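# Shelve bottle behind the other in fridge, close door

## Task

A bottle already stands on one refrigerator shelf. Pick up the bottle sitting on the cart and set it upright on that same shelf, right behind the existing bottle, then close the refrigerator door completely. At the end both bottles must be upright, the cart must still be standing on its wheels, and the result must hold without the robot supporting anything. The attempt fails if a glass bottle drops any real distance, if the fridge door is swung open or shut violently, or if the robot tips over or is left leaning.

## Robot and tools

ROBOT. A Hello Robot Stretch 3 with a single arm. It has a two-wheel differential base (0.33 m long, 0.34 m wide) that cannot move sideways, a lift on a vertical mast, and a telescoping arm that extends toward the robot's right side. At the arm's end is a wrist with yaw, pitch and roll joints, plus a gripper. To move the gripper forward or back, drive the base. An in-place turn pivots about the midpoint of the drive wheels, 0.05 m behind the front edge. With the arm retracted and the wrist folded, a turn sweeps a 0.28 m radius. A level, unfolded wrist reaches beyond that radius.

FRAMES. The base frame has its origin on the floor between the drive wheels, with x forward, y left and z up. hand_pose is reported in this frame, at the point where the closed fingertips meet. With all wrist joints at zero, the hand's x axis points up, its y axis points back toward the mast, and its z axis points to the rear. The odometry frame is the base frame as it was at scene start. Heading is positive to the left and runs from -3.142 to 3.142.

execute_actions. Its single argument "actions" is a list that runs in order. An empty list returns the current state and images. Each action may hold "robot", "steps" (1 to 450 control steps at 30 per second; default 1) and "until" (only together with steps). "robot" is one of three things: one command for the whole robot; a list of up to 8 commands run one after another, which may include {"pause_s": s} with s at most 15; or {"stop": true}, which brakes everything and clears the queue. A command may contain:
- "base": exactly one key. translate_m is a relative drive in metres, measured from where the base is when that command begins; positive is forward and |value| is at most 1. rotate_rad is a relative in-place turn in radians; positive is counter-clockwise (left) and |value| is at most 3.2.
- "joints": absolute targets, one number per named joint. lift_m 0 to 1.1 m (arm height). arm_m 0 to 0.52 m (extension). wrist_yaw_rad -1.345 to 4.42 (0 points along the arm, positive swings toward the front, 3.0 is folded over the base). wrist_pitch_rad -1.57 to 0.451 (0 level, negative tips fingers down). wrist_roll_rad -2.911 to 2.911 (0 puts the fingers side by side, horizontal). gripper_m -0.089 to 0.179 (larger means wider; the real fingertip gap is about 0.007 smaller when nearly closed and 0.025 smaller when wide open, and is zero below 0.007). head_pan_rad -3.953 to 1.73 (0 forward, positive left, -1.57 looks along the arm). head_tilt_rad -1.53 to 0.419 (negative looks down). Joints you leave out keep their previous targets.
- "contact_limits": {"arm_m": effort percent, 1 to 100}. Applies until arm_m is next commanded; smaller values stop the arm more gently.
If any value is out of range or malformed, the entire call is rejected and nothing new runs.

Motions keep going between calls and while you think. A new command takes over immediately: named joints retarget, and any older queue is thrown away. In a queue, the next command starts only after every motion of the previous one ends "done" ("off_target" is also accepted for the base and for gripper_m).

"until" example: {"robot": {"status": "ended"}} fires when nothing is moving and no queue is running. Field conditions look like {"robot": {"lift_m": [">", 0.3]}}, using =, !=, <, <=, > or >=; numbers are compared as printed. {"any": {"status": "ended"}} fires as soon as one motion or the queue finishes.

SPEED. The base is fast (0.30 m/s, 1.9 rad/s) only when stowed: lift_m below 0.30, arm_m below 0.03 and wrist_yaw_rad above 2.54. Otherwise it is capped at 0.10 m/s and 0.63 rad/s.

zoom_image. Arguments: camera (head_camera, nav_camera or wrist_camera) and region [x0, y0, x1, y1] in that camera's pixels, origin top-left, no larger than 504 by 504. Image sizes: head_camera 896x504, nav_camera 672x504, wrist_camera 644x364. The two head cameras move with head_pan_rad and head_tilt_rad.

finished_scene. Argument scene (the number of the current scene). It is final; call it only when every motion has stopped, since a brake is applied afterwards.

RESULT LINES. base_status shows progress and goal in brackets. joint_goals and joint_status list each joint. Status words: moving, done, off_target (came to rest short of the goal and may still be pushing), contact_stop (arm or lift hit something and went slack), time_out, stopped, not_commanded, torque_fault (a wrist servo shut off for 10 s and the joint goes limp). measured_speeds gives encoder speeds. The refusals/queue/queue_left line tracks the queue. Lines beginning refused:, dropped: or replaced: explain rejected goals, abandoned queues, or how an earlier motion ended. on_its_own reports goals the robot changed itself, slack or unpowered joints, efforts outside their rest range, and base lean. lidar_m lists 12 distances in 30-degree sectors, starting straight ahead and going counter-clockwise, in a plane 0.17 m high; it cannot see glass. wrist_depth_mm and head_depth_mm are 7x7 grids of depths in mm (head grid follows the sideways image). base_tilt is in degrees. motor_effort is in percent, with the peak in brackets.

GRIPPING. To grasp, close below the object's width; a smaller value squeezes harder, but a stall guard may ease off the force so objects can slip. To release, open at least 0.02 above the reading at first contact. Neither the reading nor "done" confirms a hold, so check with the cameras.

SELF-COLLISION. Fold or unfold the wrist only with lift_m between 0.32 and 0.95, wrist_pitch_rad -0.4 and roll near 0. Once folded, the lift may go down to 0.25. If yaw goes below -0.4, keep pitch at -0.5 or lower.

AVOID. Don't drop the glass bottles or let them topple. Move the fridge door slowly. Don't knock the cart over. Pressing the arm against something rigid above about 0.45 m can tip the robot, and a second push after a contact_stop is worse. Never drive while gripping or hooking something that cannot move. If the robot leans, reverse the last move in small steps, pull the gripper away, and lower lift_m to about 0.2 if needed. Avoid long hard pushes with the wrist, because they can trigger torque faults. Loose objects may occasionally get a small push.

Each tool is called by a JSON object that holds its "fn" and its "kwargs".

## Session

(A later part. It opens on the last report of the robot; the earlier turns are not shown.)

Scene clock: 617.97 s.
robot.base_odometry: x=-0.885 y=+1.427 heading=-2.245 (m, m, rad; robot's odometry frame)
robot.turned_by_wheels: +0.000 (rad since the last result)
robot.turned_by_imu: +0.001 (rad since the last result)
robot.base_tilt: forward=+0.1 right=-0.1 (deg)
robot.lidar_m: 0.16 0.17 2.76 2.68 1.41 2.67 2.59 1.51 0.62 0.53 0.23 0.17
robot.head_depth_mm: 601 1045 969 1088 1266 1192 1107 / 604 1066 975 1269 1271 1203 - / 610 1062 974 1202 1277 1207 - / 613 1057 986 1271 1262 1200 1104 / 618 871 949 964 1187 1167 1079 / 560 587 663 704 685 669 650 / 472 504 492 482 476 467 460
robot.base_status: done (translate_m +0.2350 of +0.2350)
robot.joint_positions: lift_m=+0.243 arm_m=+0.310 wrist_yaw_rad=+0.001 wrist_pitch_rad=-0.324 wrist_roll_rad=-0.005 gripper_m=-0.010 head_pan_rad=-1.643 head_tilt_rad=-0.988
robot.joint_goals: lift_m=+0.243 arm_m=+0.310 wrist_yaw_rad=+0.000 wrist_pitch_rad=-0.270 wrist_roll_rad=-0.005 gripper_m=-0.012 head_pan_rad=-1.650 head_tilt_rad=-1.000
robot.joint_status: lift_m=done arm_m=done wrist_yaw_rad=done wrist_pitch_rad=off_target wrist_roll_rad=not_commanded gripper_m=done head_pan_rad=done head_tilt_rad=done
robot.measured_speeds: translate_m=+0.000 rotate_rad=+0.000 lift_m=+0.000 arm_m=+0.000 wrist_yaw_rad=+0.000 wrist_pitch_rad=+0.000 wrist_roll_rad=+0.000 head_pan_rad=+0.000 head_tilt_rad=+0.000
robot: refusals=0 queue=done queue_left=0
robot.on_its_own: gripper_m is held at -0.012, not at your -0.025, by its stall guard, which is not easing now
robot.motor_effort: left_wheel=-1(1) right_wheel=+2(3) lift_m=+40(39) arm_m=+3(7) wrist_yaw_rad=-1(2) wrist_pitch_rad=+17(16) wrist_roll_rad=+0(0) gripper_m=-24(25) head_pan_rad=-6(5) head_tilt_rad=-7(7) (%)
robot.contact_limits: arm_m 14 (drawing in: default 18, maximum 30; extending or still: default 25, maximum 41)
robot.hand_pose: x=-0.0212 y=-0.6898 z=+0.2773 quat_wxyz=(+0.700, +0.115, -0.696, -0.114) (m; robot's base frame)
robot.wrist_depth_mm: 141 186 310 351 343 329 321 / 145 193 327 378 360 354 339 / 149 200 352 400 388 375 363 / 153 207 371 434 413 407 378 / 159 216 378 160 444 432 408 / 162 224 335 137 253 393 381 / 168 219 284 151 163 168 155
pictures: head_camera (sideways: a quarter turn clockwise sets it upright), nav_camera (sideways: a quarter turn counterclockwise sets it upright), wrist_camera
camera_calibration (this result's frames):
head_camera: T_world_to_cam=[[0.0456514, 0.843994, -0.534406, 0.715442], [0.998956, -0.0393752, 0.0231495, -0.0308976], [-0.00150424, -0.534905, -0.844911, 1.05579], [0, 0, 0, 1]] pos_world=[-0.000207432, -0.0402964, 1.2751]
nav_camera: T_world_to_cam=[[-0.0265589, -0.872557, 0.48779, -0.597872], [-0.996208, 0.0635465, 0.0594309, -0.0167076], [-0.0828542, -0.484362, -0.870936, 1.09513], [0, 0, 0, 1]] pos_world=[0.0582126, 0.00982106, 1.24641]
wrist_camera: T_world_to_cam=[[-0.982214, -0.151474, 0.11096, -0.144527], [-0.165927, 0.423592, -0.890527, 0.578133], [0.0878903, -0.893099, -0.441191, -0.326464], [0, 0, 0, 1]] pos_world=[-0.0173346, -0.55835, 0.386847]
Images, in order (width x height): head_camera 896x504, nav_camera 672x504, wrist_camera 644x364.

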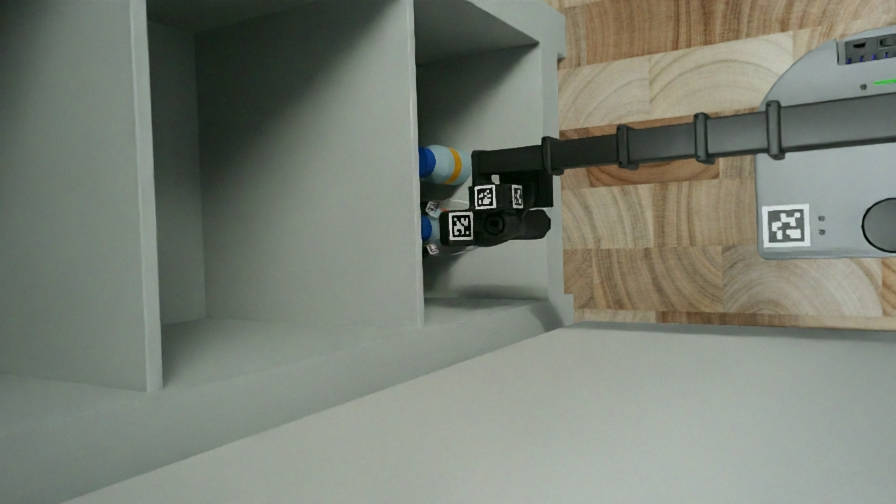

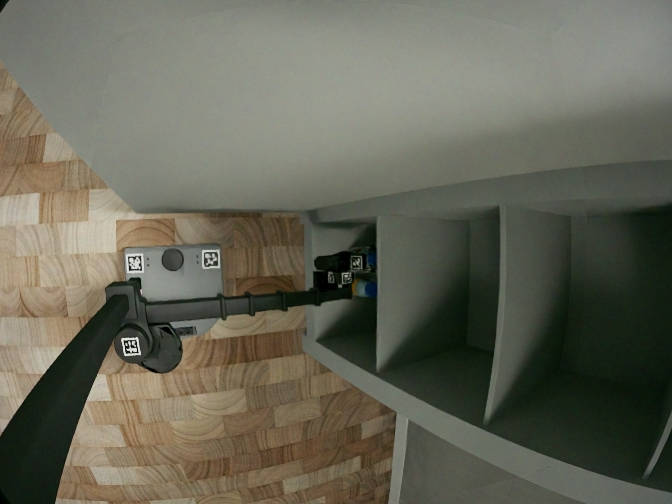

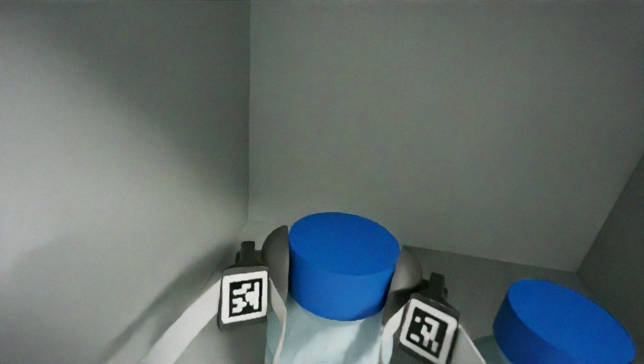

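{"fn": "execute_actions", "kwargs": {"actions": [{"robot": [{"joints": {"arm_m": 0.413}, "contact_limits": {"arm_m": 13}}], "steps": 450, "until": {"robot": {"status": "ended"}}}]}}

Scene clock: 654.70 s.
robot.base_odometry: x=-0.885 y=+1.427 heading=-2.245 (m, m, rad; robot's odometry frame)
robot.turned_by_wheels: +0.000 (rad since the last result)
robot.turned_by_imu: +0.001 (rad since the last result)
robot.base_tilt: forward=+0.0 right=+0.0 (deg)
robot.lidar_m: 0.16 0.17 2.75 2.67 1.41 2.67 2.59 1.51 0.62 0.53 0.23 0.17
robot.head_depth_mm: 600 1038 963 1087 1271 1189 1107 / 605 1066 973 1260 1271 1201 - / 610 1065 978 911 1266 1202 - / 614 1055 979 1268 1263 1204 1104 / 617 872 952 966 1184 1174 1078 / 559 587 661 701 683 668 651 / 470 504 492 482 476 466 460
robot.base_status: done (translate_m +0.2350 of +0.2350)
robot.joint_positions: lift_m=+0.243 arm_m=+0.413 wrist_yaw_rad=+0.001 wrist_pitch_rad=-0.324 wrist_roll_rad=-0.005 gripper_m=-0.010 head_pan_rad=-1.643 head_tilt_rad=-0.988
robot.joint_goals: lift_m=+0.243 arm_m=+0.413 wrist_yaw_rad=+0.000 wrist_pitch_rad=-0.270 wrist_roll_rad=-0.005 gripper_m=-0.012 head_pan_rad=-1.650 head_tilt_rad=-1.000
robot.joint_status: lift_m=done arm_m=done wrist_yaw_rad=done wrist_pitch_rad=off_target wrist_roll_rad=not_commanded gripper_m=done head_pan_rad=done head_tilt_rad=done
robot.measured_speeds: translate_m=+0.000 rotate_rad=+0.000 lift_m=+0.000 arm_m=+0.000 wrist_yaw_rad=+0.000 wrist_pitch_rad=+0.000 wrist_roll_rad=+0.000 head_pan_rad=+0.000 head_tilt_rad=+0.000
robot: refusals=0 queue=done queue_left=0
robot.on_its_own: gripper_m is held at -0.012, not at your -0.025, by its stall guard, which is not easing now
robot.motor_effort: left_wheel=-1(2) right_wheel=+2(3) lift_m=+39(39) arm_m=+3(3) wrist_yaw_rad=-2(1) wrist_pitch_rad=+16(17) wrist_roll_rad=+1(0) gripper_m=-25(25) head_pan_rad=-5(5) head_tilt_rad=-7(7) (%)
robot.contact_limits: arm_m 13 (drawing in: default 18, maximum 30; extending or still: default 25, maximum 41)
robot.hand_pose: x=-0.0212 y=-0.7928 z=+0.2773 quat_wxyz=(+0.700, +0.115, -0.696, -0.114) (m; robot's base frame)
robot.wrist_depth_mm: 141 184 264 262 252 243 236 / 144 190 283 274 269 257 250 / 148 199 304 298 282 275 264 / 152 205 327 318 305 293 281 / 156 213 350 160 320 313 298 / 160 221 333 137 241 338 327 / 168 218 280 150 162 330 338
pictures: head_camera (sideways: a quarter turn clockwise sets it upright), nav_camera (sideways: a quarter turn counterclockwise sets it upright), wrist_camera
camera_calibration (this result's frames):
head_camera: T_world_to_cam=[[0.0456512, 0.843994, -0.534406, 0.715442], [0.998956, -0.039375, 0.0231496, -0.0308976], [-0.00150411, -0.534905, -0.844911, 1.05579], [0, 0, 0, 1]] pos_world=[-0.000207422, -0.0402964, 1.2751]
nav_camera: T_world_to_cam=[[-0.0265586, -0.872557, 0.48779, -0.597872], [-0.996208, 0.0635462, 0.0594309, -0.0167076], [-0.082854, -0.484362, -0.870936, 1.09513], [0, 0, 0, 1]] pos_world=[0.0582126, 0.00982107, 1.24641]
wrist_camera: T_world_to_cam=[[-0.982215, -0.151468, 0.11096, -0.160125], [-0.165924, 0.423593, -0.890527, 0.621765], [0.0878843, -0.8931, -0.441191, -0.418457], [0, 0, 0, 1]] pos_world=[-0.0173353, -0.661352, 0.386847]
Images, in order (width x height): head_camera 896x504, nav_camera 672x504, wrist_camera 644x364.

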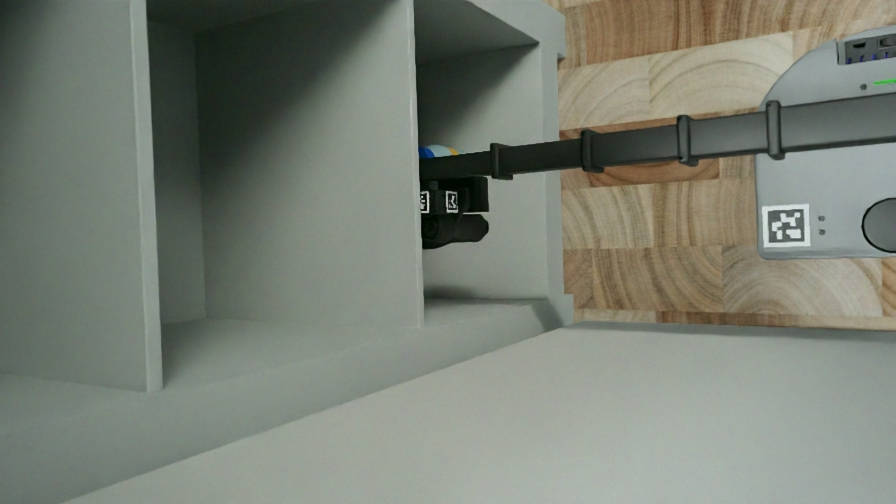

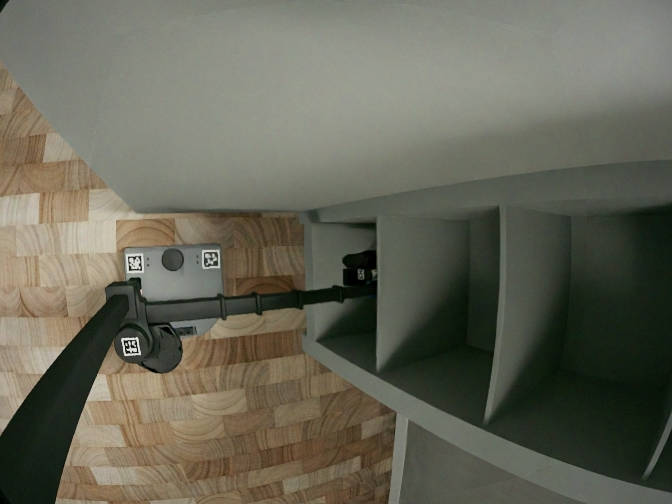

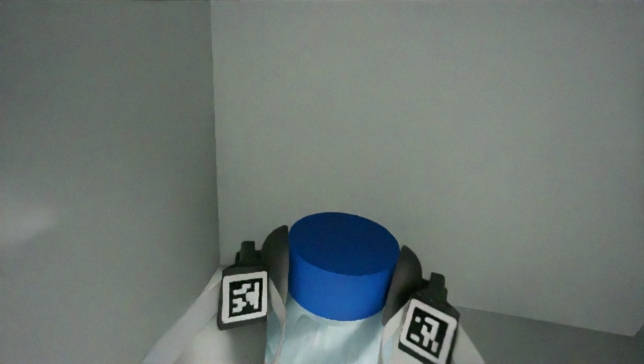

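{"fn": "execute_actions", "kwargs": {"actions": [{"robot": [{"joints": {"lift_m": 0.251}}, {"base": {"translate_m": -0.055}}], "steps": 450, "until": {"robot": {"status": "ended"}}}]}}

Scene clock: 663.40 s.
robot.base_odometry: x=-0.851 y=+1.470 heading=-2.245 (m, m, rad; robot's odometry frame)
robot.turned_by_wheels: +0.000 (rad since the last result)
robot.turned_by_imu: +0.001 (rad since the last result)
robot.base_tilt: forward=+0.2 right=+0.0 (deg)
robot.lidar_m: 0.22 0.23 2.75 2.68 1.47 2.62 2.53 1.51 0.59 0.65 0.31 0.23
robot.head_depth_mm: 602 931 930 980 1275 1191 1105 / 606 1067 972 1246 1266 1197 - / 609 1062 974 917 1261 1207 - / 613 1059 979 1261 1272 1206 1104 / 617 1066 988 1166 1249 1208 1106 / 622 720 777 880 914 894 869 / 550 575 654 649 638 625 615
robot.base_status: done (translate_m -0.0550 of -0.0550)
robot.joint_positions: lift_m=+0.251 arm_m=+0.413 wrist_yaw_rad=+0.001 wrist_pitch_rad=-0.324 wrist_roll_rad=-0.005 gripper_m=-0.010 head_pan_rad=-1.643 head_tilt_rad=-0.988
robot.joint_goals: lift_m=+0.251 arm_m=+0.413 wrist_yaw_rad=+0.000 wrist_pitch_rad=-0.270 wrist_roll_rad=-0.005 gripper_m=-0.012 head_pan_rad=-1.650 head_tilt_rad=-1.000
robot.joint_status: lift_m=done arm_m=done wrist_yaw_rad=done wrist_pitch_rad=off_target wrist_roll_rad=not_commanded gripper_m=done head_pan_rad=done head_tilt_rad=done
robot.measured_speeds: translate_m=+0.000 rotate_rad=+0.000 lift_m=+0.000 arm_m=+0.000 wrist_yaw_rad=+0.000 wrist_pitch_rad=+0.000 wrist_roll_rad=+0.000 head_pan_rad=+0.000 head_tilt_rad=+0.000
robot: refusals=0 queue=done queue_left=0
robot.on_its_own: gripper_m is held at -0.012, not at your -0.025, by its stall guard, which is not easing now
robot.motor_effort: left_wheel=-1(5) right_wheel=+2(4) lift_m=+52(55) arm_m=+3(3) wrist_yaw_rad=-1(1) wrist_pitch_rad=+17(17) wrist_roll_rad=+1(0) gripper_m=-24(24) head_pan_rad=-6(4) head_tilt_rad=-7(7) (%)
robot.contact_limits: arm_m 13 (drawing in: default 18, maximum 30; extending or still: default 25, maximum 41)
robot.hand_pose: x=-0.0212 y=-0.7928 z=+0.2849 quat_wxyz=(+0.700, +0.115, -0.696, -0.114) (m; robot's base frame)
robot.wrist_depth_mm: 195 262 268 260 251 245 236 / 200 272 285 275 267 257 251 / 207 283 306 296 282 275 265 / 211 291 328 315 302 293 280 / 218 305 355 161 322 311 300 / 226 316 374 137 241 341 320 / 231 285 291 150 162 341 324
pictures: head_camera (sideways: a quarter turn clockwise sets it upright), nav_camera (sideways: a quarter turn counterclockwise sets it upright), wrist_camera
camera_calibration (this result's frames):
head_camera: T_world_to_cam=[[0.0457022, 0.843992, -0.534406, 0.715442], [0.998954, -0.0394354, 0.0231495, -0.0308975], [-0.00153645, -0.534905, -0.844911, 1.05579], [0, 0, 0, 1]] pos_world=[-0.000209858, -0.040296, 1.2751]
nav_camera: T_world_to_cam=[[-0.0266114, -0.872555, 0.48779, -0.597871], [-0.996204, 0.0636064, 0.0594309, -0.0167076], [-0.0828833, -0.484357, -0.870936, 1.09513], [0, 0, 0, 1]] pos_world=[0.0582132, 0.00981792, 1.24641]
wrist_camera: T_world_to_cam=[[-0.982215, -0.151465, 0.110963, -0.160968], [-0.165925, 0.423575, -0.890535, 0.628522], [0.0878841, -0.893108, -0.441173, -0.415118], [0, 0, 0, 1]] pos_world=[-0.0173353, -0.661353, 0.394443]
Images, in order (width x height): head_camera 896x504, nav_camera 672x504, wrist_camera 644x364.

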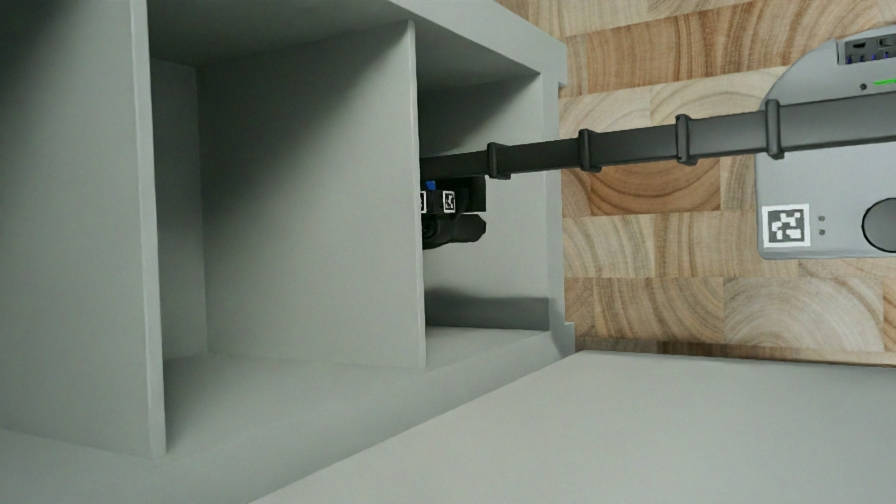

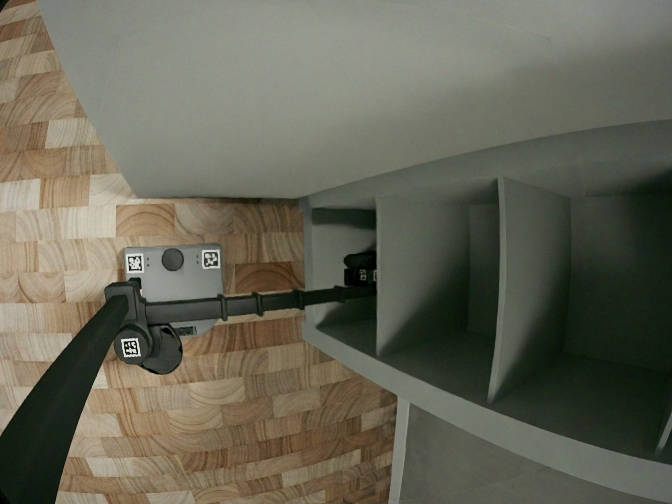

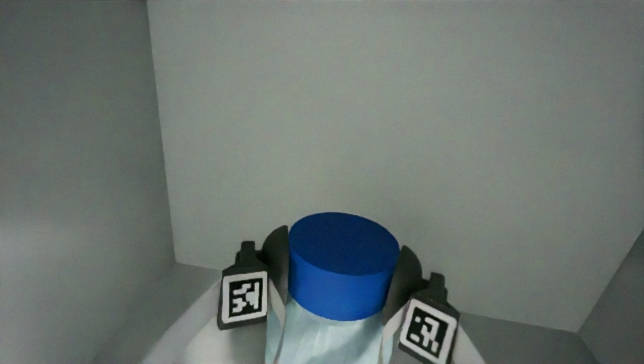

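{"fn": "execute_actions", "kwargs": {"actions": [{"robot": [{"base": {"translate_m": -0.055}}, {"joints": {"lift_m": 0.228}}], "steps": 450, "until": {"robot": {"status": "ended"}}}]}}

Scene clock: 671.57 s.
robot.base_odometry: x=-0.816 y=+1.513 heading=-2.245 (m, m, rad; robot's odometry frame)
robot.turned_by_wheels: +0.000 (rad since the last result)
robot.turned_by_imu: +0.001 (rad since the last result)
robot.base_tilt: forward=+0.2 right=+0.0 (deg)
robot.lidar_m: 0.27 0.28 2.77 2.69 1.43 2.56 2.47 1.51 0.57 0.66 0.38 0.28
robot.head_depth_mm: 601 752 777 934 1288 1188 1105 / 605 1042 970 1101 1266 1203 - / 610 1056 978 912 1264 1200 - / 615 1059 979 1261 1266 1198 1102 / 617 1061 983 1282 1271 1199 1105 / 620 951 954 982 1135 1116 1078 / 626 658 740 810 795 779 771
robot.base_status: done (translate_m -0.0550 of -0.0550)
robot.joint_positions: lift_m=+0.228 arm_m=+0.413 wrist_yaw_rad=+0.001 wrist_pitch_rad=-0.324 wrist_roll_rad=-0.005 gripper_m=-0.010 head_pan_rad=-1.643 head_tilt_rad=-0.988
robot.joint_goals: lift_m=+0.228 arm_m=+0.413 wrist_yaw_rad=+0.000 wrist_pitch_rad=-0.270 wrist_roll_rad=-0.005 gripper_m=-0.012 head_pan_rad=-1.650 head_tilt_rad=-1.000
robot.joint_status: lift_m=done arm_m=done wrist_yaw_rad=done wrist_pitch_rad=off_target wrist_roll_rad=not_commanded gripper_m=done head_pan_rad=done head_tilt_rad=done
robot.measured_speeds: translate_m=+0.000 rotate_rad=+0.000 lift_m=+0.000 arm_m=+0.000 wrist_yaw_rad=+0.000 wrist_pitch_rad=+0.000 wrist_roll_rad=+0.000 head_pan_rad=+0.000 head_tilt_rad=+0.000
robot: refusals=0 queue=done queue_left=0
robot.on_its_own: gripper_m is held at -0.012, not at your -0.025, by its stall guard, which is not easing now
robot.motor_effort: left_wheel=-1(6) right_wheel=+2(3) lift_m=+39(52) arm_m=+3(3) wrist_yaw_rad=-1(1) wrist_pitch_rad=+17(17) wrist_roll_rad=+0(0) gripper_m=-24(25) head_pan_rad=-5(5) head_tilt_rad=-7(8) (%)
robot.contact_limits: arm_m 13 (drawing in: default 18, maximum 30; extending or still: default 25, maximum 41)
robot.hand_pose: x=-0.0212 y=-0.7928 z=+0.2623 quat_wxyz=(+0.700, +0.115, -0.696, -0.114) (m; robot's base frame)
robot.wrist_depth_mm: 254 274 267 258 251 242 234 / 259 295 285 273 267 257 250 / 268 317 308 293 279 275 264 / 273 335 332 317 304 293 275 / 283 361 353 160 322 313 274 / 288 316 338 138 240 338 268 / 261 265 267 151 162 308 258
pictures: head_camera (sideways: a quarter turn clockwise sets it upright), nav_camera (sideways: a quarter turn counterclockwise sets it upright), wrist_camera
camera_calibration (this result's frames):
head_camera: T_world_to_cam=[[0.0457208, 0.843991, -0.534406, 0.715442], [0.998953, -0.0394574, 0.0231496, -0.0308975], [-0.00154824, -0.534905, -0.844911, 1.0558], [0, 0, 0, 1]] pos_world=[-0.000210746, -0.0402959, 1.2751]
nav_camera: T_world_to_cam=[[-0.0266306, -0.872555, 0.48779, -0.597871], [-0.996202, 0.0636284, 0.0594309, -0.0167076], [-0.082894, -0.484355, -0.870936, 1.09513], [0, 0, 0, 1]] pos_world=[0.0582135, 0.00981677, 1.24641]
wrist_camera: T_world_to_cam=[[-0.982215, -0.151462, 0.110969, -0.158461], [-0.165925, 0.423541, -0.890552, 0.608389], [0.0878844, -0.893125, -0.441139, -0.425108], [0, 0, 0, 1]] pos_world=[-0.0173353, -0.661353, 0.371855]
Images, in order (width x height): head_camera 896x504, nav_camera 672x504, wrist_camera 644x364.

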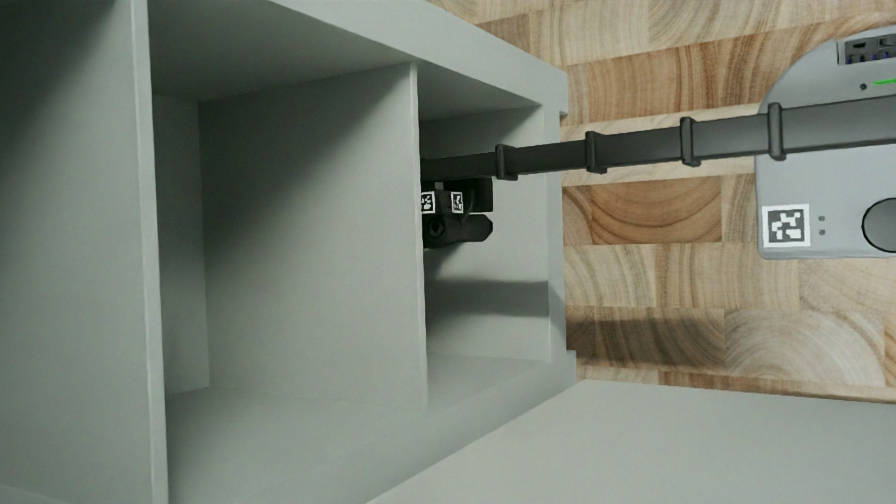

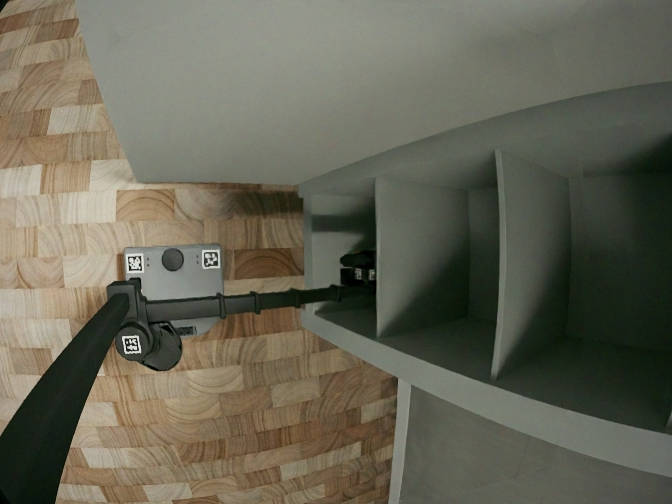

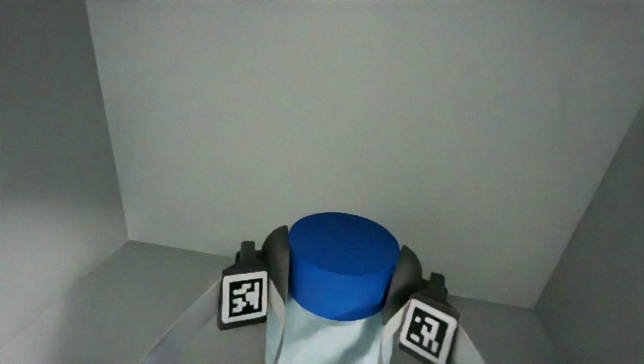

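{"fn": "execute_actions", "kwargs": {"actions": [{"robot": {"joints": {"lift_m": 0.221}}, "steps": 100, "until": {"robot": {"status": "ended"}}}]}}

Scene clock: 676.47 s.
robot.base_odometry: x=-0.816 y=+1.513 heading=-2.245 (m, m, rad; robot's odometry frame)
robot.turned_by_wheels: +0.000 (rad since the last result)
robot.turned_by_imu: +0.001 (rad since the last result)
robot.base_tilt: forward=+0.1 right=+0.0 (deg)
robot.lidar_m: 0.27 0.28 2.76 2.69 1.43 2.56 2.47 1.51 0.57 0.66 0.38 0.28
robot.head_depth_mm: 602 753 776 935 1288 1188 1102 / 605 1043 971 1104 1255 1205 - / 610 1061 976 918 1266 1204 - / 613 1056 974 1268 1263 1201 1103 / 617 1066 988 1286 1269 1204 1108 / 620 949 955 982 1135 1116 1085 / 621 661 737 808 795 781 772
robot.base_status: done (translate_m -0.0550 of -0.0550)
robot.joint_positions: lift_m=+0.221 arm_m=+0.413 wrist_yaw_rad=+0.001 wrist_pitch_rad=-0.324 wrist_roll_rad=-0.005 gripper_m=-0.010 head_pan_rad=-1.643 head_tilt_rad=-0.988
robot.joint_goals: lift_m=+0.221 arm_m=+0.413 wrist_yaw_rad=+0.000 wrist_pitch_rad=-0.270 wrist_roll_rad=-0.005 gripper_m=-0.012 head_pan_rad=-1.650 head_tilt_rad=-1.000
robot.joint_status: lift_m=done arm_m=done wrist_yaw_rad=done wrist_pitch_rad=off_target wrist_roll_rad=not_commanded gripper_m=done head_pan_rad=done head_tilt_rad=done
robot.measured_speeds: translate_m=+0.000 rotate_rad=+0.000 lift_m=+0.000 arm_m=+0.000 wrist_yaw_rad=+0.000 wrist_pitch_rad=+0.000 wrist_roll_rad=+0.000 head_pan_rad=+0.000 head_tilt_rad=+0.000
robot: refusals=0 queue=done queue_left=0
robot.on_its_own: gripper_m is held at -0.012, not at your -0.025, by its stall guard, which is not easing now
robot.motor_effort: left_wheel=-1(2) right_wheel=+2(2) lift_m=+39(40) arm_m=+3(3) wrist_yaw_rad=-1(1) wrist_pitch_rad=+17(17) wrist_roll_rad=+0(0) gripper_m=-24(24) head_pan_rad=-4(5) head_tilt_rad=-7(7) (%)
robot.contact_limits: arm_m 13 (drawing in: default 18, maximum 30; extending or still: default 25, maximum 41)
robot.hand_pose: x=-0.0212 y=-0.7928 z=+0.2553 quat_wxyz=(+0.700, +0.115, -0.696, -0.114) (m; robot's base frame)
robot.wrist_depth_mm: 253 276 266 258 249 242 236 / 260 296 282 275 266 259 249 / 267 316 306 295 283 272 263 / 275 341 329 318 302 291 277 / 282 359 356 160 318 315 274 / 281 306 331 137 236 334 267 / 254 261 258 151 162 300 261
pictures: head_camera (sideways: a quarter turn clockwise sets it upright), nav_camera (sideways: a quarter turn counterclockwise sets it upright), wrist_camera
camera_calibration (this result's frames):
head_camera: T_world_to_cam=[[0.045721, 0.843991, -0.534406, 0.715442], [0.998953, -0.0394576, 0.0231495, -0.0308975], [-0.00154837, -0.534905, -0.844911, 1.05579], [0, 0, 0, 1]] pos_world=[-0.000210756, -0.0402959, 1.2751]
nav_camera: T_world_to_cam=[[-0.0266308, -0.872555, 0.48779, -0.597871], [-0.996202, 0.0636287, 0.0594309, -0.0167076], [-0.0828941, -0.484355, -0.870936, 1.09513], [0, 0, 0, 1]] pos_world=[0.0582135, 0.00981675, 1.24641]
wrist_camera: T_world_to_cam=[[-0.982215, -0.151461, 0.110969, -0.157684], [-0.165925, 0.423541, -0.890552, 0.602156], [0.0878842, -0.893125, -0.441139, -0.428196], [0, 0, 0, 1]] pos_world=[-0.0173353, -0.661353, 0.364856]
Images, in order (width x height): head_camera 896x504, nav_camera 672x504, wrist_camera 644x364.

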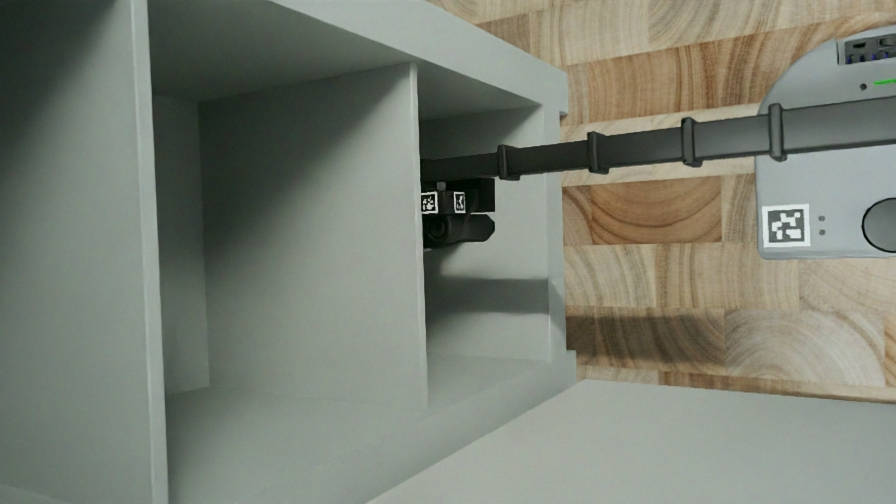

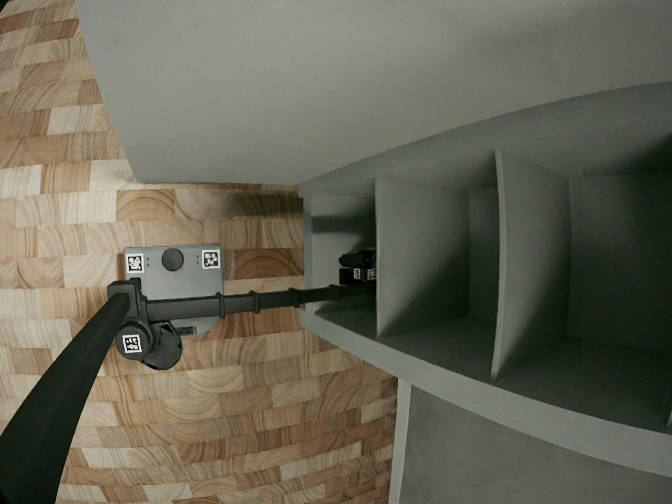

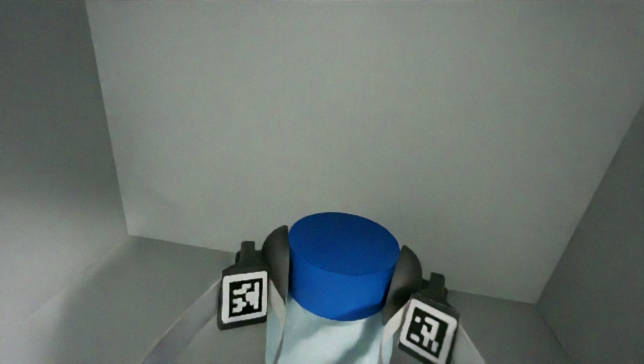

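{"fn": "execute_actions", "kwargs": {"actions": [{"robot": {"joints": {"lift_m": 0.214}}, "steps": 100, "until": {"robot": {"status": "ended"}}}]}}

Scene clock: 686.63 s.
robot.base_odometry: x=-0.816 y=+1.513 heading=-2.245 (m, m, rad; robot's odometry frame)
robot.turned_by_wheels: +0.000 (rad since the last result)
robot.turned_by_imu: +0.001 (rad since the last result)
robot.base_tilt: forward=+0.2 right=+0.0 (deg)
robot.lidar_m: 0.27 0.28 2.76 2.69 1.43 2.56 2.48 1.51 0.57 0.66 0.38 0.28
robot.head_depth_mm: 601 753 774 937 1284 1185 1105 / 605 1041 969 1107 1269 1193 - / 609 1059 978 910 1255 1201 - / 613 1059 982 1267 1263 1200 1104 / 617 1066 986 1284 1275 1207 1101 / 621 947 958 982 1121 1117 1083 / 626 661 741 808 795 782 772
robot.base_status: done (translate_m -0.0550 of -0.0550)
robot.joint_positions: lift_m=+0.214 arm_m=+0.413 wrist_yaw_rad=+0.001 wrist_pitch_rad=-0.313 wrist_roll_rad=-0.005 gripper_m=-0.010 head_pan_rad=-1.643 head_tilt_rad=-0.988
robot.joint_goals: lift_m=+0.214 arm_m=+0.413 wrist_yaw_rad=+0.000 wrist_pitch_rad=-0.270 wrist_roll_rad=-0.005 gripper_m=-0.012 head_pan_rad=-1.650 head_tilt_rad=-1.000
robot.joint_status: lift_m=done arm_m=done wrist_yaw_rad=done wrist_pitch_rad=off_target wrist_roll_rad=not_commanded gripper_m=done head_pan_rad=done head_tilt_rad=done
robot.measured_speeds: translate_m=+0.000 rotate_rad=+0.000 lift_m=+0.000 arm_m=+0.000 wrist_yaw_rad=+0.000 wrist_pitch_rad=+0.000 wrist_roll_rad=+0.000 head_pan_rad=+0.000 head_tilt_rad=+0.000
robot: refusals=0 queue=done queue_left=0
robot.on_its_own: gripper_m is held at -0.012, not at your -0.025, by its stall guard, which is not easing now
robot.motor_effort: left_wheel=-2(1) right_wheel=+2(2) lift_m=+36(39) arm_m=+3(3) wrist_yaw_rad=-2(2) wrist_pitch_rad=+13(17) wrist_roll_rad=+1(0) gripper_m=-24(24) head_pan_rad=-5(4) head_tilt_rad=-7(8) (%)
robot.contact_limits: arm_m 13 (drawing in: default 18, maximum 30; extending or still: default 25, maximum 41)
robot.hand_pose: x=-0.0212 y=-0.7940 z=+0.2510 quat_wxyz=(+0.701, +0.111, -0.696, -0.110) (m; robot's base frame)
robot.wrist_depth_mm: 254 276 267 257 251 243 236 / 262 296 284 275 266 257 248 / 267 315 305 295 281 272 262 / 276 337 326 313 302 289 276 / 283 350 351 160 321 311 275 / 276 303 325 137 150 331 267 / 249 257 253 150 161 300 259
pictures: head_camera (sideways: a quarter turn clockwise sets it upright), nav_camera (sideways: a quarter turn counterclockwise sets it upright), wrist_camera
camera_calibration (this result's frames):
head_camera: T_world_to_cam=[[0.0457209, 0.843991, -0.534406, 0.715442], [0.998953, -0.0394575, 0.0231496, -0.0308975], [-0.0015483, -0.534905, -0.844911, 1.0558], [0, 0, 0, 1]] pos_world=[-0.000210751, -0.0402959, 1.2751]
nav_camera: T_world_to_cam=[[-0.0266307, -0.872555, 0.48779, -0.597871], [-0.996202, 0.0636285, 0.0594309, -0.0167076], [-0.0828941, -0.484355, -0.870936, 1.09513], [0, 0, 0, 1]] pos_world=[0.0582135, 0.00981677, 1.24641]
wrist_camera: T_world_to_cam=[[-0.982217, -0.150229, 0.112613, -0.156811], [-0.16591, 0.413722, -0.895158, 0.592156], [0.087888, -0.897923, -0.431289, -0.437394], [0, 0, 0, 1]] pos_world=[-0.0173357, -0.661292, 0.359089]
Images, in order (width x height): head_camera 896x504, nav_camera 672x504, wrist_camera 644x364.

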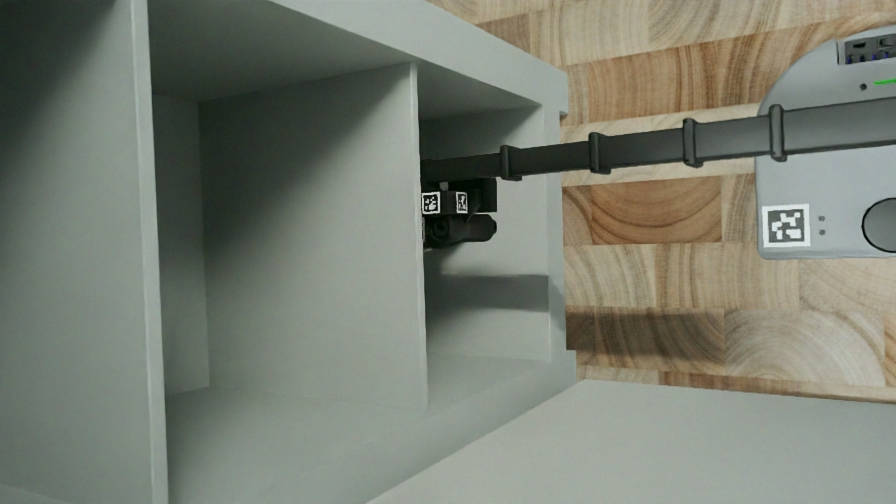

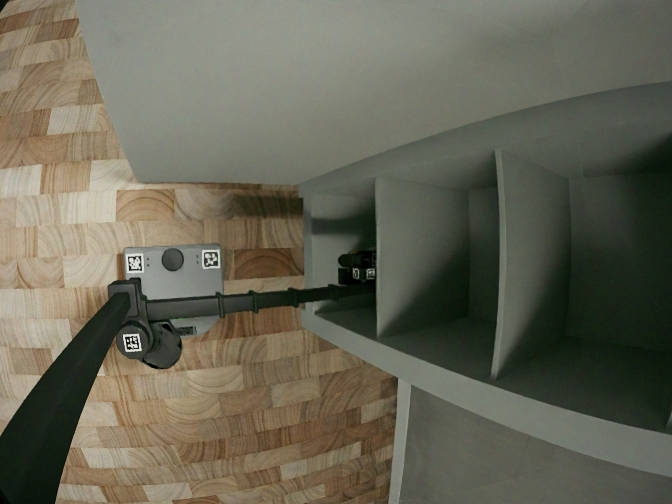

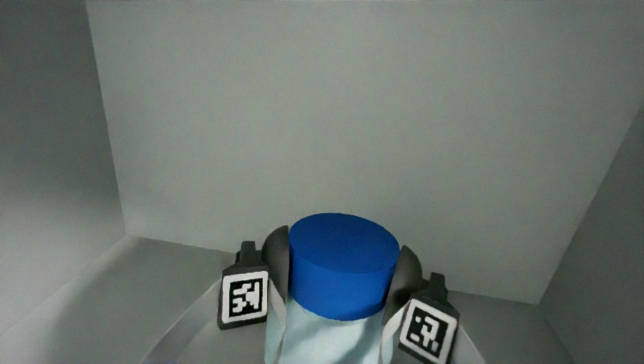

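{"fn": "execute_actions", "kwargs": {"actions": [{"robot": {"joints": {"wrist_pitch_rad": -0.295}}, "steps": 12}, {"robot": {"joints": {"gripper_m": 0.14}}, "steps": 100, "until": {"robot": {"status": "ended"}}}, {"robot": {"joints": {"lift_m": 0.25}}, "steps": 100, "until": {"robot": {"status": "ended"}}}]}}

Scene clock: 699.30 s.
robot.base_odometry: x=-0.816 y=+1.513 heading=-2.245 (m, m, rad; robot's odometry frame)
robot.turned_by_wheels: +0.000 (rad since the last result)
robot.turned_by_imu: +0.002 (rad since the last result)
robot.base_tilt: forward=+0.3 right=+0.0 (deg)
robot.lidar_m: 0.27 0.28 2.75 2.68 1.43 2.56 2.47 1.51 0.57 0.67 0.38 0.28
robot.head_depth_mm: 601 750 775 938 1295 1186 1103 / 607 1033 964 1094 1262 1204 - / 609 1060 977 911 1258 1203 - / 612 1055 986 1265 1260 1201 1104 / 617 1065 983 1289 1269 1202 1111 / 620 943 949 984 1132 1114 1084 / 625 663 740 811 794 782 769
robot.base_status: done (translate_m -0.0550 of -0.0550)
robot.joint_positions: lift_m=+0.250 arm_m=+0.413 wrist_yaw_rad=+0.001 wrist_pitch_rad=-0.312 wrist_roll_rad=-0.005 gripper_m=+0.140 head_pan_rad=-1.643 head_tilt_rad=-0.988
robot.joint_goals: lift_m=+0.250 arm_m=+0.413 wrist_yaw_rad=+0.000 wrist_pitch_rad=-0.295 wrist_roll_rad=-0.005 gripper_m=+0.140 head_pan_rad=-1.650 head_tilt_rad=-1.000
robot.joint_status: lift_m=done arm_m=done wrist_yaw_rad=done wrist_pitch_rad=done wrist_roll_rad=not_commanded gripper_m=done head_pan_rad=done head_tilt_rad=done
robot.measured_speeds: translate_m=+0.000 rotate_rad=+0.000 lift_m=+0.000 arm_m=+0.000 wrist_yaw_rad=+0.000 wrist_pitch_rad=+0.000 wrist_roll_rad=+0.000 head_pan_rad=+0.000 head_tilt_rad=+0.000
robot: refusals=0 queue=done queue_left=0
robot.motor_effort: left_wheel=-1(1) right_wheel=+2(2) lift_m=+49(50) arm_m=+2(3) wrist_yaw_rad=+0(1) wrist_pitch_rad=+5(14) wrist_roll_rad=+0(0) gripper_m=+0(99) head_pan_rad=-5(4) head_tilt_rad=-8(8) (%)
robot.contact_limits: arm_m 13 (drawing in: default 18, maximum 30; extending or still: default 25, maximum 41)
robot.hand_pose: x=-0.0213 y=-0.7941 z=+0.2869 quat_wxyz=(+0.701, +0.111, -0.696, -0.110) (m; robot's base frame)
robot.wrist_depth_mm: 253 278 265 259 252 244 235 / 259 296 284 273 265 256 248 / 268 315 303 293 281 274 260 / 274 336 325 313 301 291 275 / 282 355 351 338 322 310 275 / 291 - 366 181 349 335 268 / 280 295 309 151 328 - 258
pictures: head_camera (sideways: a quarter turn clockwise sets it upright), nav_camera (sideways: a quarter turn counterclockwise sets it upright), wrist_camera
camera_calibration (this result's frames):
head_camera: T_world_to_cam=[[0.0457207, 0.843991, -0.534406, 0.715442], [0.998953, -0.0394573, 0.0231496, -0.0308975], [-0.00154818, -0.534905, -0.844911, 1.0558], [0, 0, 0, 1]] pos_world=[-0.000210741, -0.0402959, 1.2751]
nav_camera: T_world_to_cam=[[-0.0266305, -0.872555, 0.48779, -0.597871], [-0.996202, 0.0636283, 0.0594309, -0.0167076], [-0.0828939, -0.484355, -0.870936, 1.09513], [0, 0, 0, 1]] pos_world=[0.0582135, 0.00981678, 1.24641]
wrist_camera: T_world_to_cam=[[-0.98229, -0.149604, 0.112805, -0.160549], [-0.165707, 0.412646, -0.895692, 0.623644], [0.0874503, -0.898522, -0.430128, -0.422832], [0, 0, 0, 1]] pos_world=[-0.0173863, -0.661287, 0.394832]
Images, in order (width x height): head_camera 896x504, nav_camera 672x504, wrist_camera 644x364.

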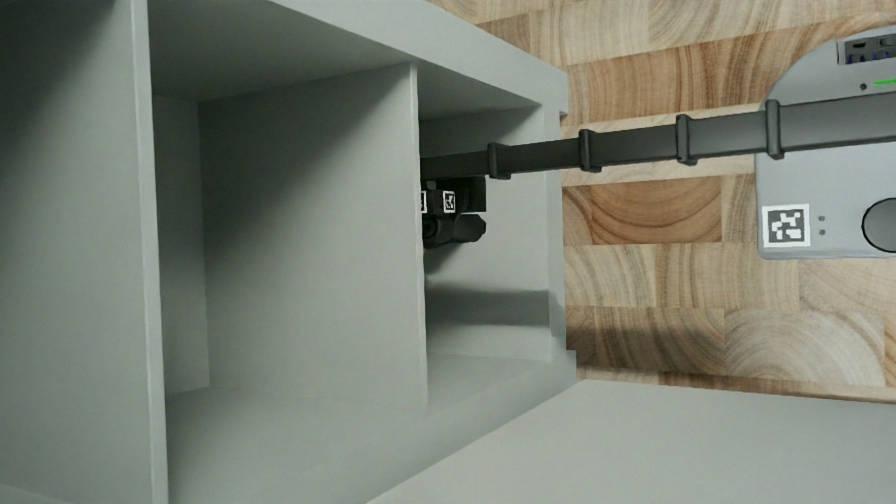

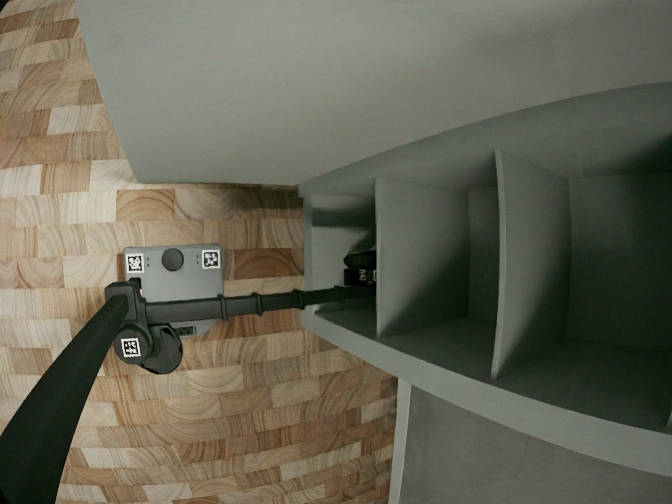

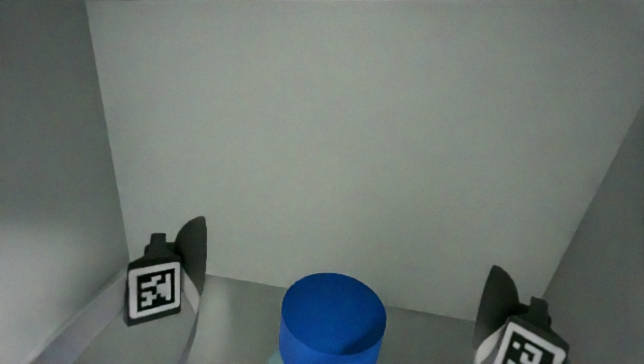

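{"fn": "execute_actions", "kwargs": {"actions": [{"robot": {"joints": {"arm_m": 0.0}}, "steps": 200, "until": {"robot": {"status": "ended"}}}]}}

Scene clock: 706.80 s.
robot.base_odometry: x=-0.816 y=+1.513 heading=-2.245 (m, m, rad; robot's odometry frame)
robot.turned_by_wheels: +0.000 (rad since the last result)
robot.turned_by_imu: +0.002 (rad since the last result)
robot.base_tilt: forward=+0.3 right=-0.1 (deg)
robot.lidar_m: 0.27 0.28 2.75 2.69 1.43 2.55 2.47 1.52 0.57 0.66 0.38 0.28
robot.head_depth_mm: 601 751 774 934 1293 1196 1106 / 605 1040 968 1097 1263 1210 - / 610 1061 978 1272 1264 1221 - / 613 1065 982 1257 1262 1201 1098 / 617 1063 990 1286 1271 1206 1109 / 620 944 958 985 1132 1113 1085 / 624 661 740 808 797 783 772
robot.base_status: done (translate_m -0.0550 of -0.0550)
robot.joint_positions: lift_m=+0.250 arm_m=+0.000 wrist_yaw_rad=+0.001 wrist_pitch_rad=-0.312 wrist_roll_rad=-0.005 gripper_m=+0.140 head_pan_rad=-1.643 head_tilt_rad=-0.988
robot.joint_goals: lift_m=+0.250 arm_m=+0.000 wrist_yaw_rad=+0.000 wrist_pitch_rad=-0.295 wrist_roll_rad=-0.005 gripper_m=+0.140 head_pan_rad=-1.650 head_tilt_rad=-1.000
robot.joint_status: lift_m=done arm_m=done wrist_yaw_rad=done wrist_pitch_rad=done wrist_roll_rad=not_commanded gripper_m=done head_pan_rad=done head_tilt_rad=done
robot.measured_speeds: translate_m=+0.000 rotate_rad=+0.000 lift_m=+0.000 arm_m=+0.000 wrist_yaw_rad=+0.000 wrist_pitch_rad=+0.000 wrist_roll_rad=+0.000 head_pan_rad=+0.000 head_tilt_rad=+0.000
robot: refusals=0 queue=done queue_left=0
robot.motor_effort: left_wheel=-2(2) right_wheel=+2(2) lift_m=+49(49) arm_m=-3(1) wrist_yaw_rad=+0(1) wrist_pitch_rad=+5(5) wrist_roll_rad=+0(0) gripper_m=-1(0) head_pan_rad=-4(5) head_tilt_rad=-7(8) (%)
robot.hand_pose: x=-0.0213 y=-0.3818 z=+0.2869 quat_wxyz=(+0.701, +0.111, -0.696, -0.110) (m; robot's base frame)
robot.wrist_depth_mm: 269 345 573 648 613 508 304 / 285 359 617 651 648 487 297 / 300 378 646 718 689 459 288 / 326 389 592 574 691 432 278 / 348 381 476 472 518 412 279 / 371 - 367 386 409 379 296 / 328 416 384 364 354 - 319
pictures: head_camera (sideways: a quarter turn clockwise sets it upright), nav_camera (sideways: a quarter turn counterclockwise sets it upright), wrist_camera
camera_calibration (this result's frames):
head_camera: T_world_to_cam=[[0.0457211, 0.843991, -0.534406, 0.715442], [0.998953, -0.0394577, 0.0231496, -0.0308975], [-0.00154843, -0.534905, -0.844911, 1.0558], [0, 0, 0, 1]] pos_world=[-0.000210761, -0.0402958, 1.2751]
nav_camera: T_world_to_cam=[[-0.0266309, -0.872555, 0.48779, -0.597871], [-0.996202, 0.0636288, 0.0594309, -0.0167076], [-0.0828942, -0.484355, -0.870936, 1.09513], [0, 0, 0, 1]] pos_world=[0.0582135, 0.00981675, 1.24641]
wrist_camera: T_world_to_cam=[[-0.98229, -0.149604, 0.112805, -0.0988602], [-0.165707, 0.412646, -0.895692, 0.453491], [0.0874502, -0.898522, -0.430128, -0.0523305], [0, 0, 0, 1]] pos_world=[-0.0173863, -0.248941, 0.394832]
Images, in order (width x height): head_camera 896x504, nav_camera 672x504, wrist_camera 644x364.

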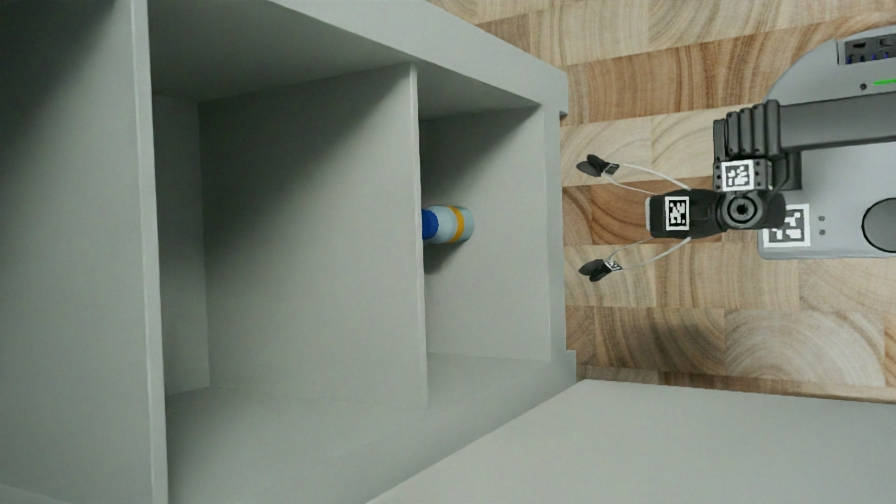

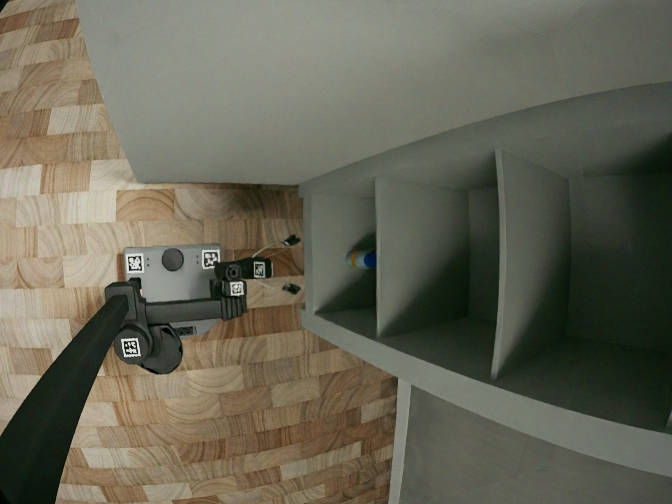

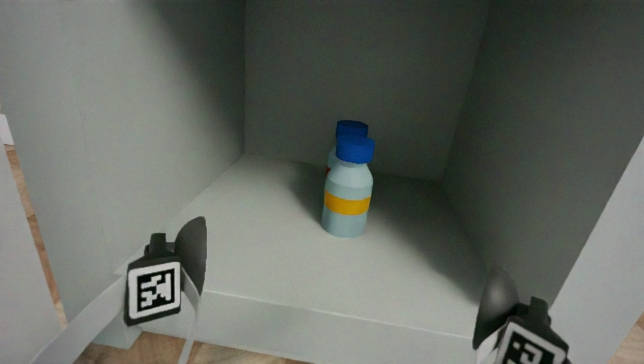

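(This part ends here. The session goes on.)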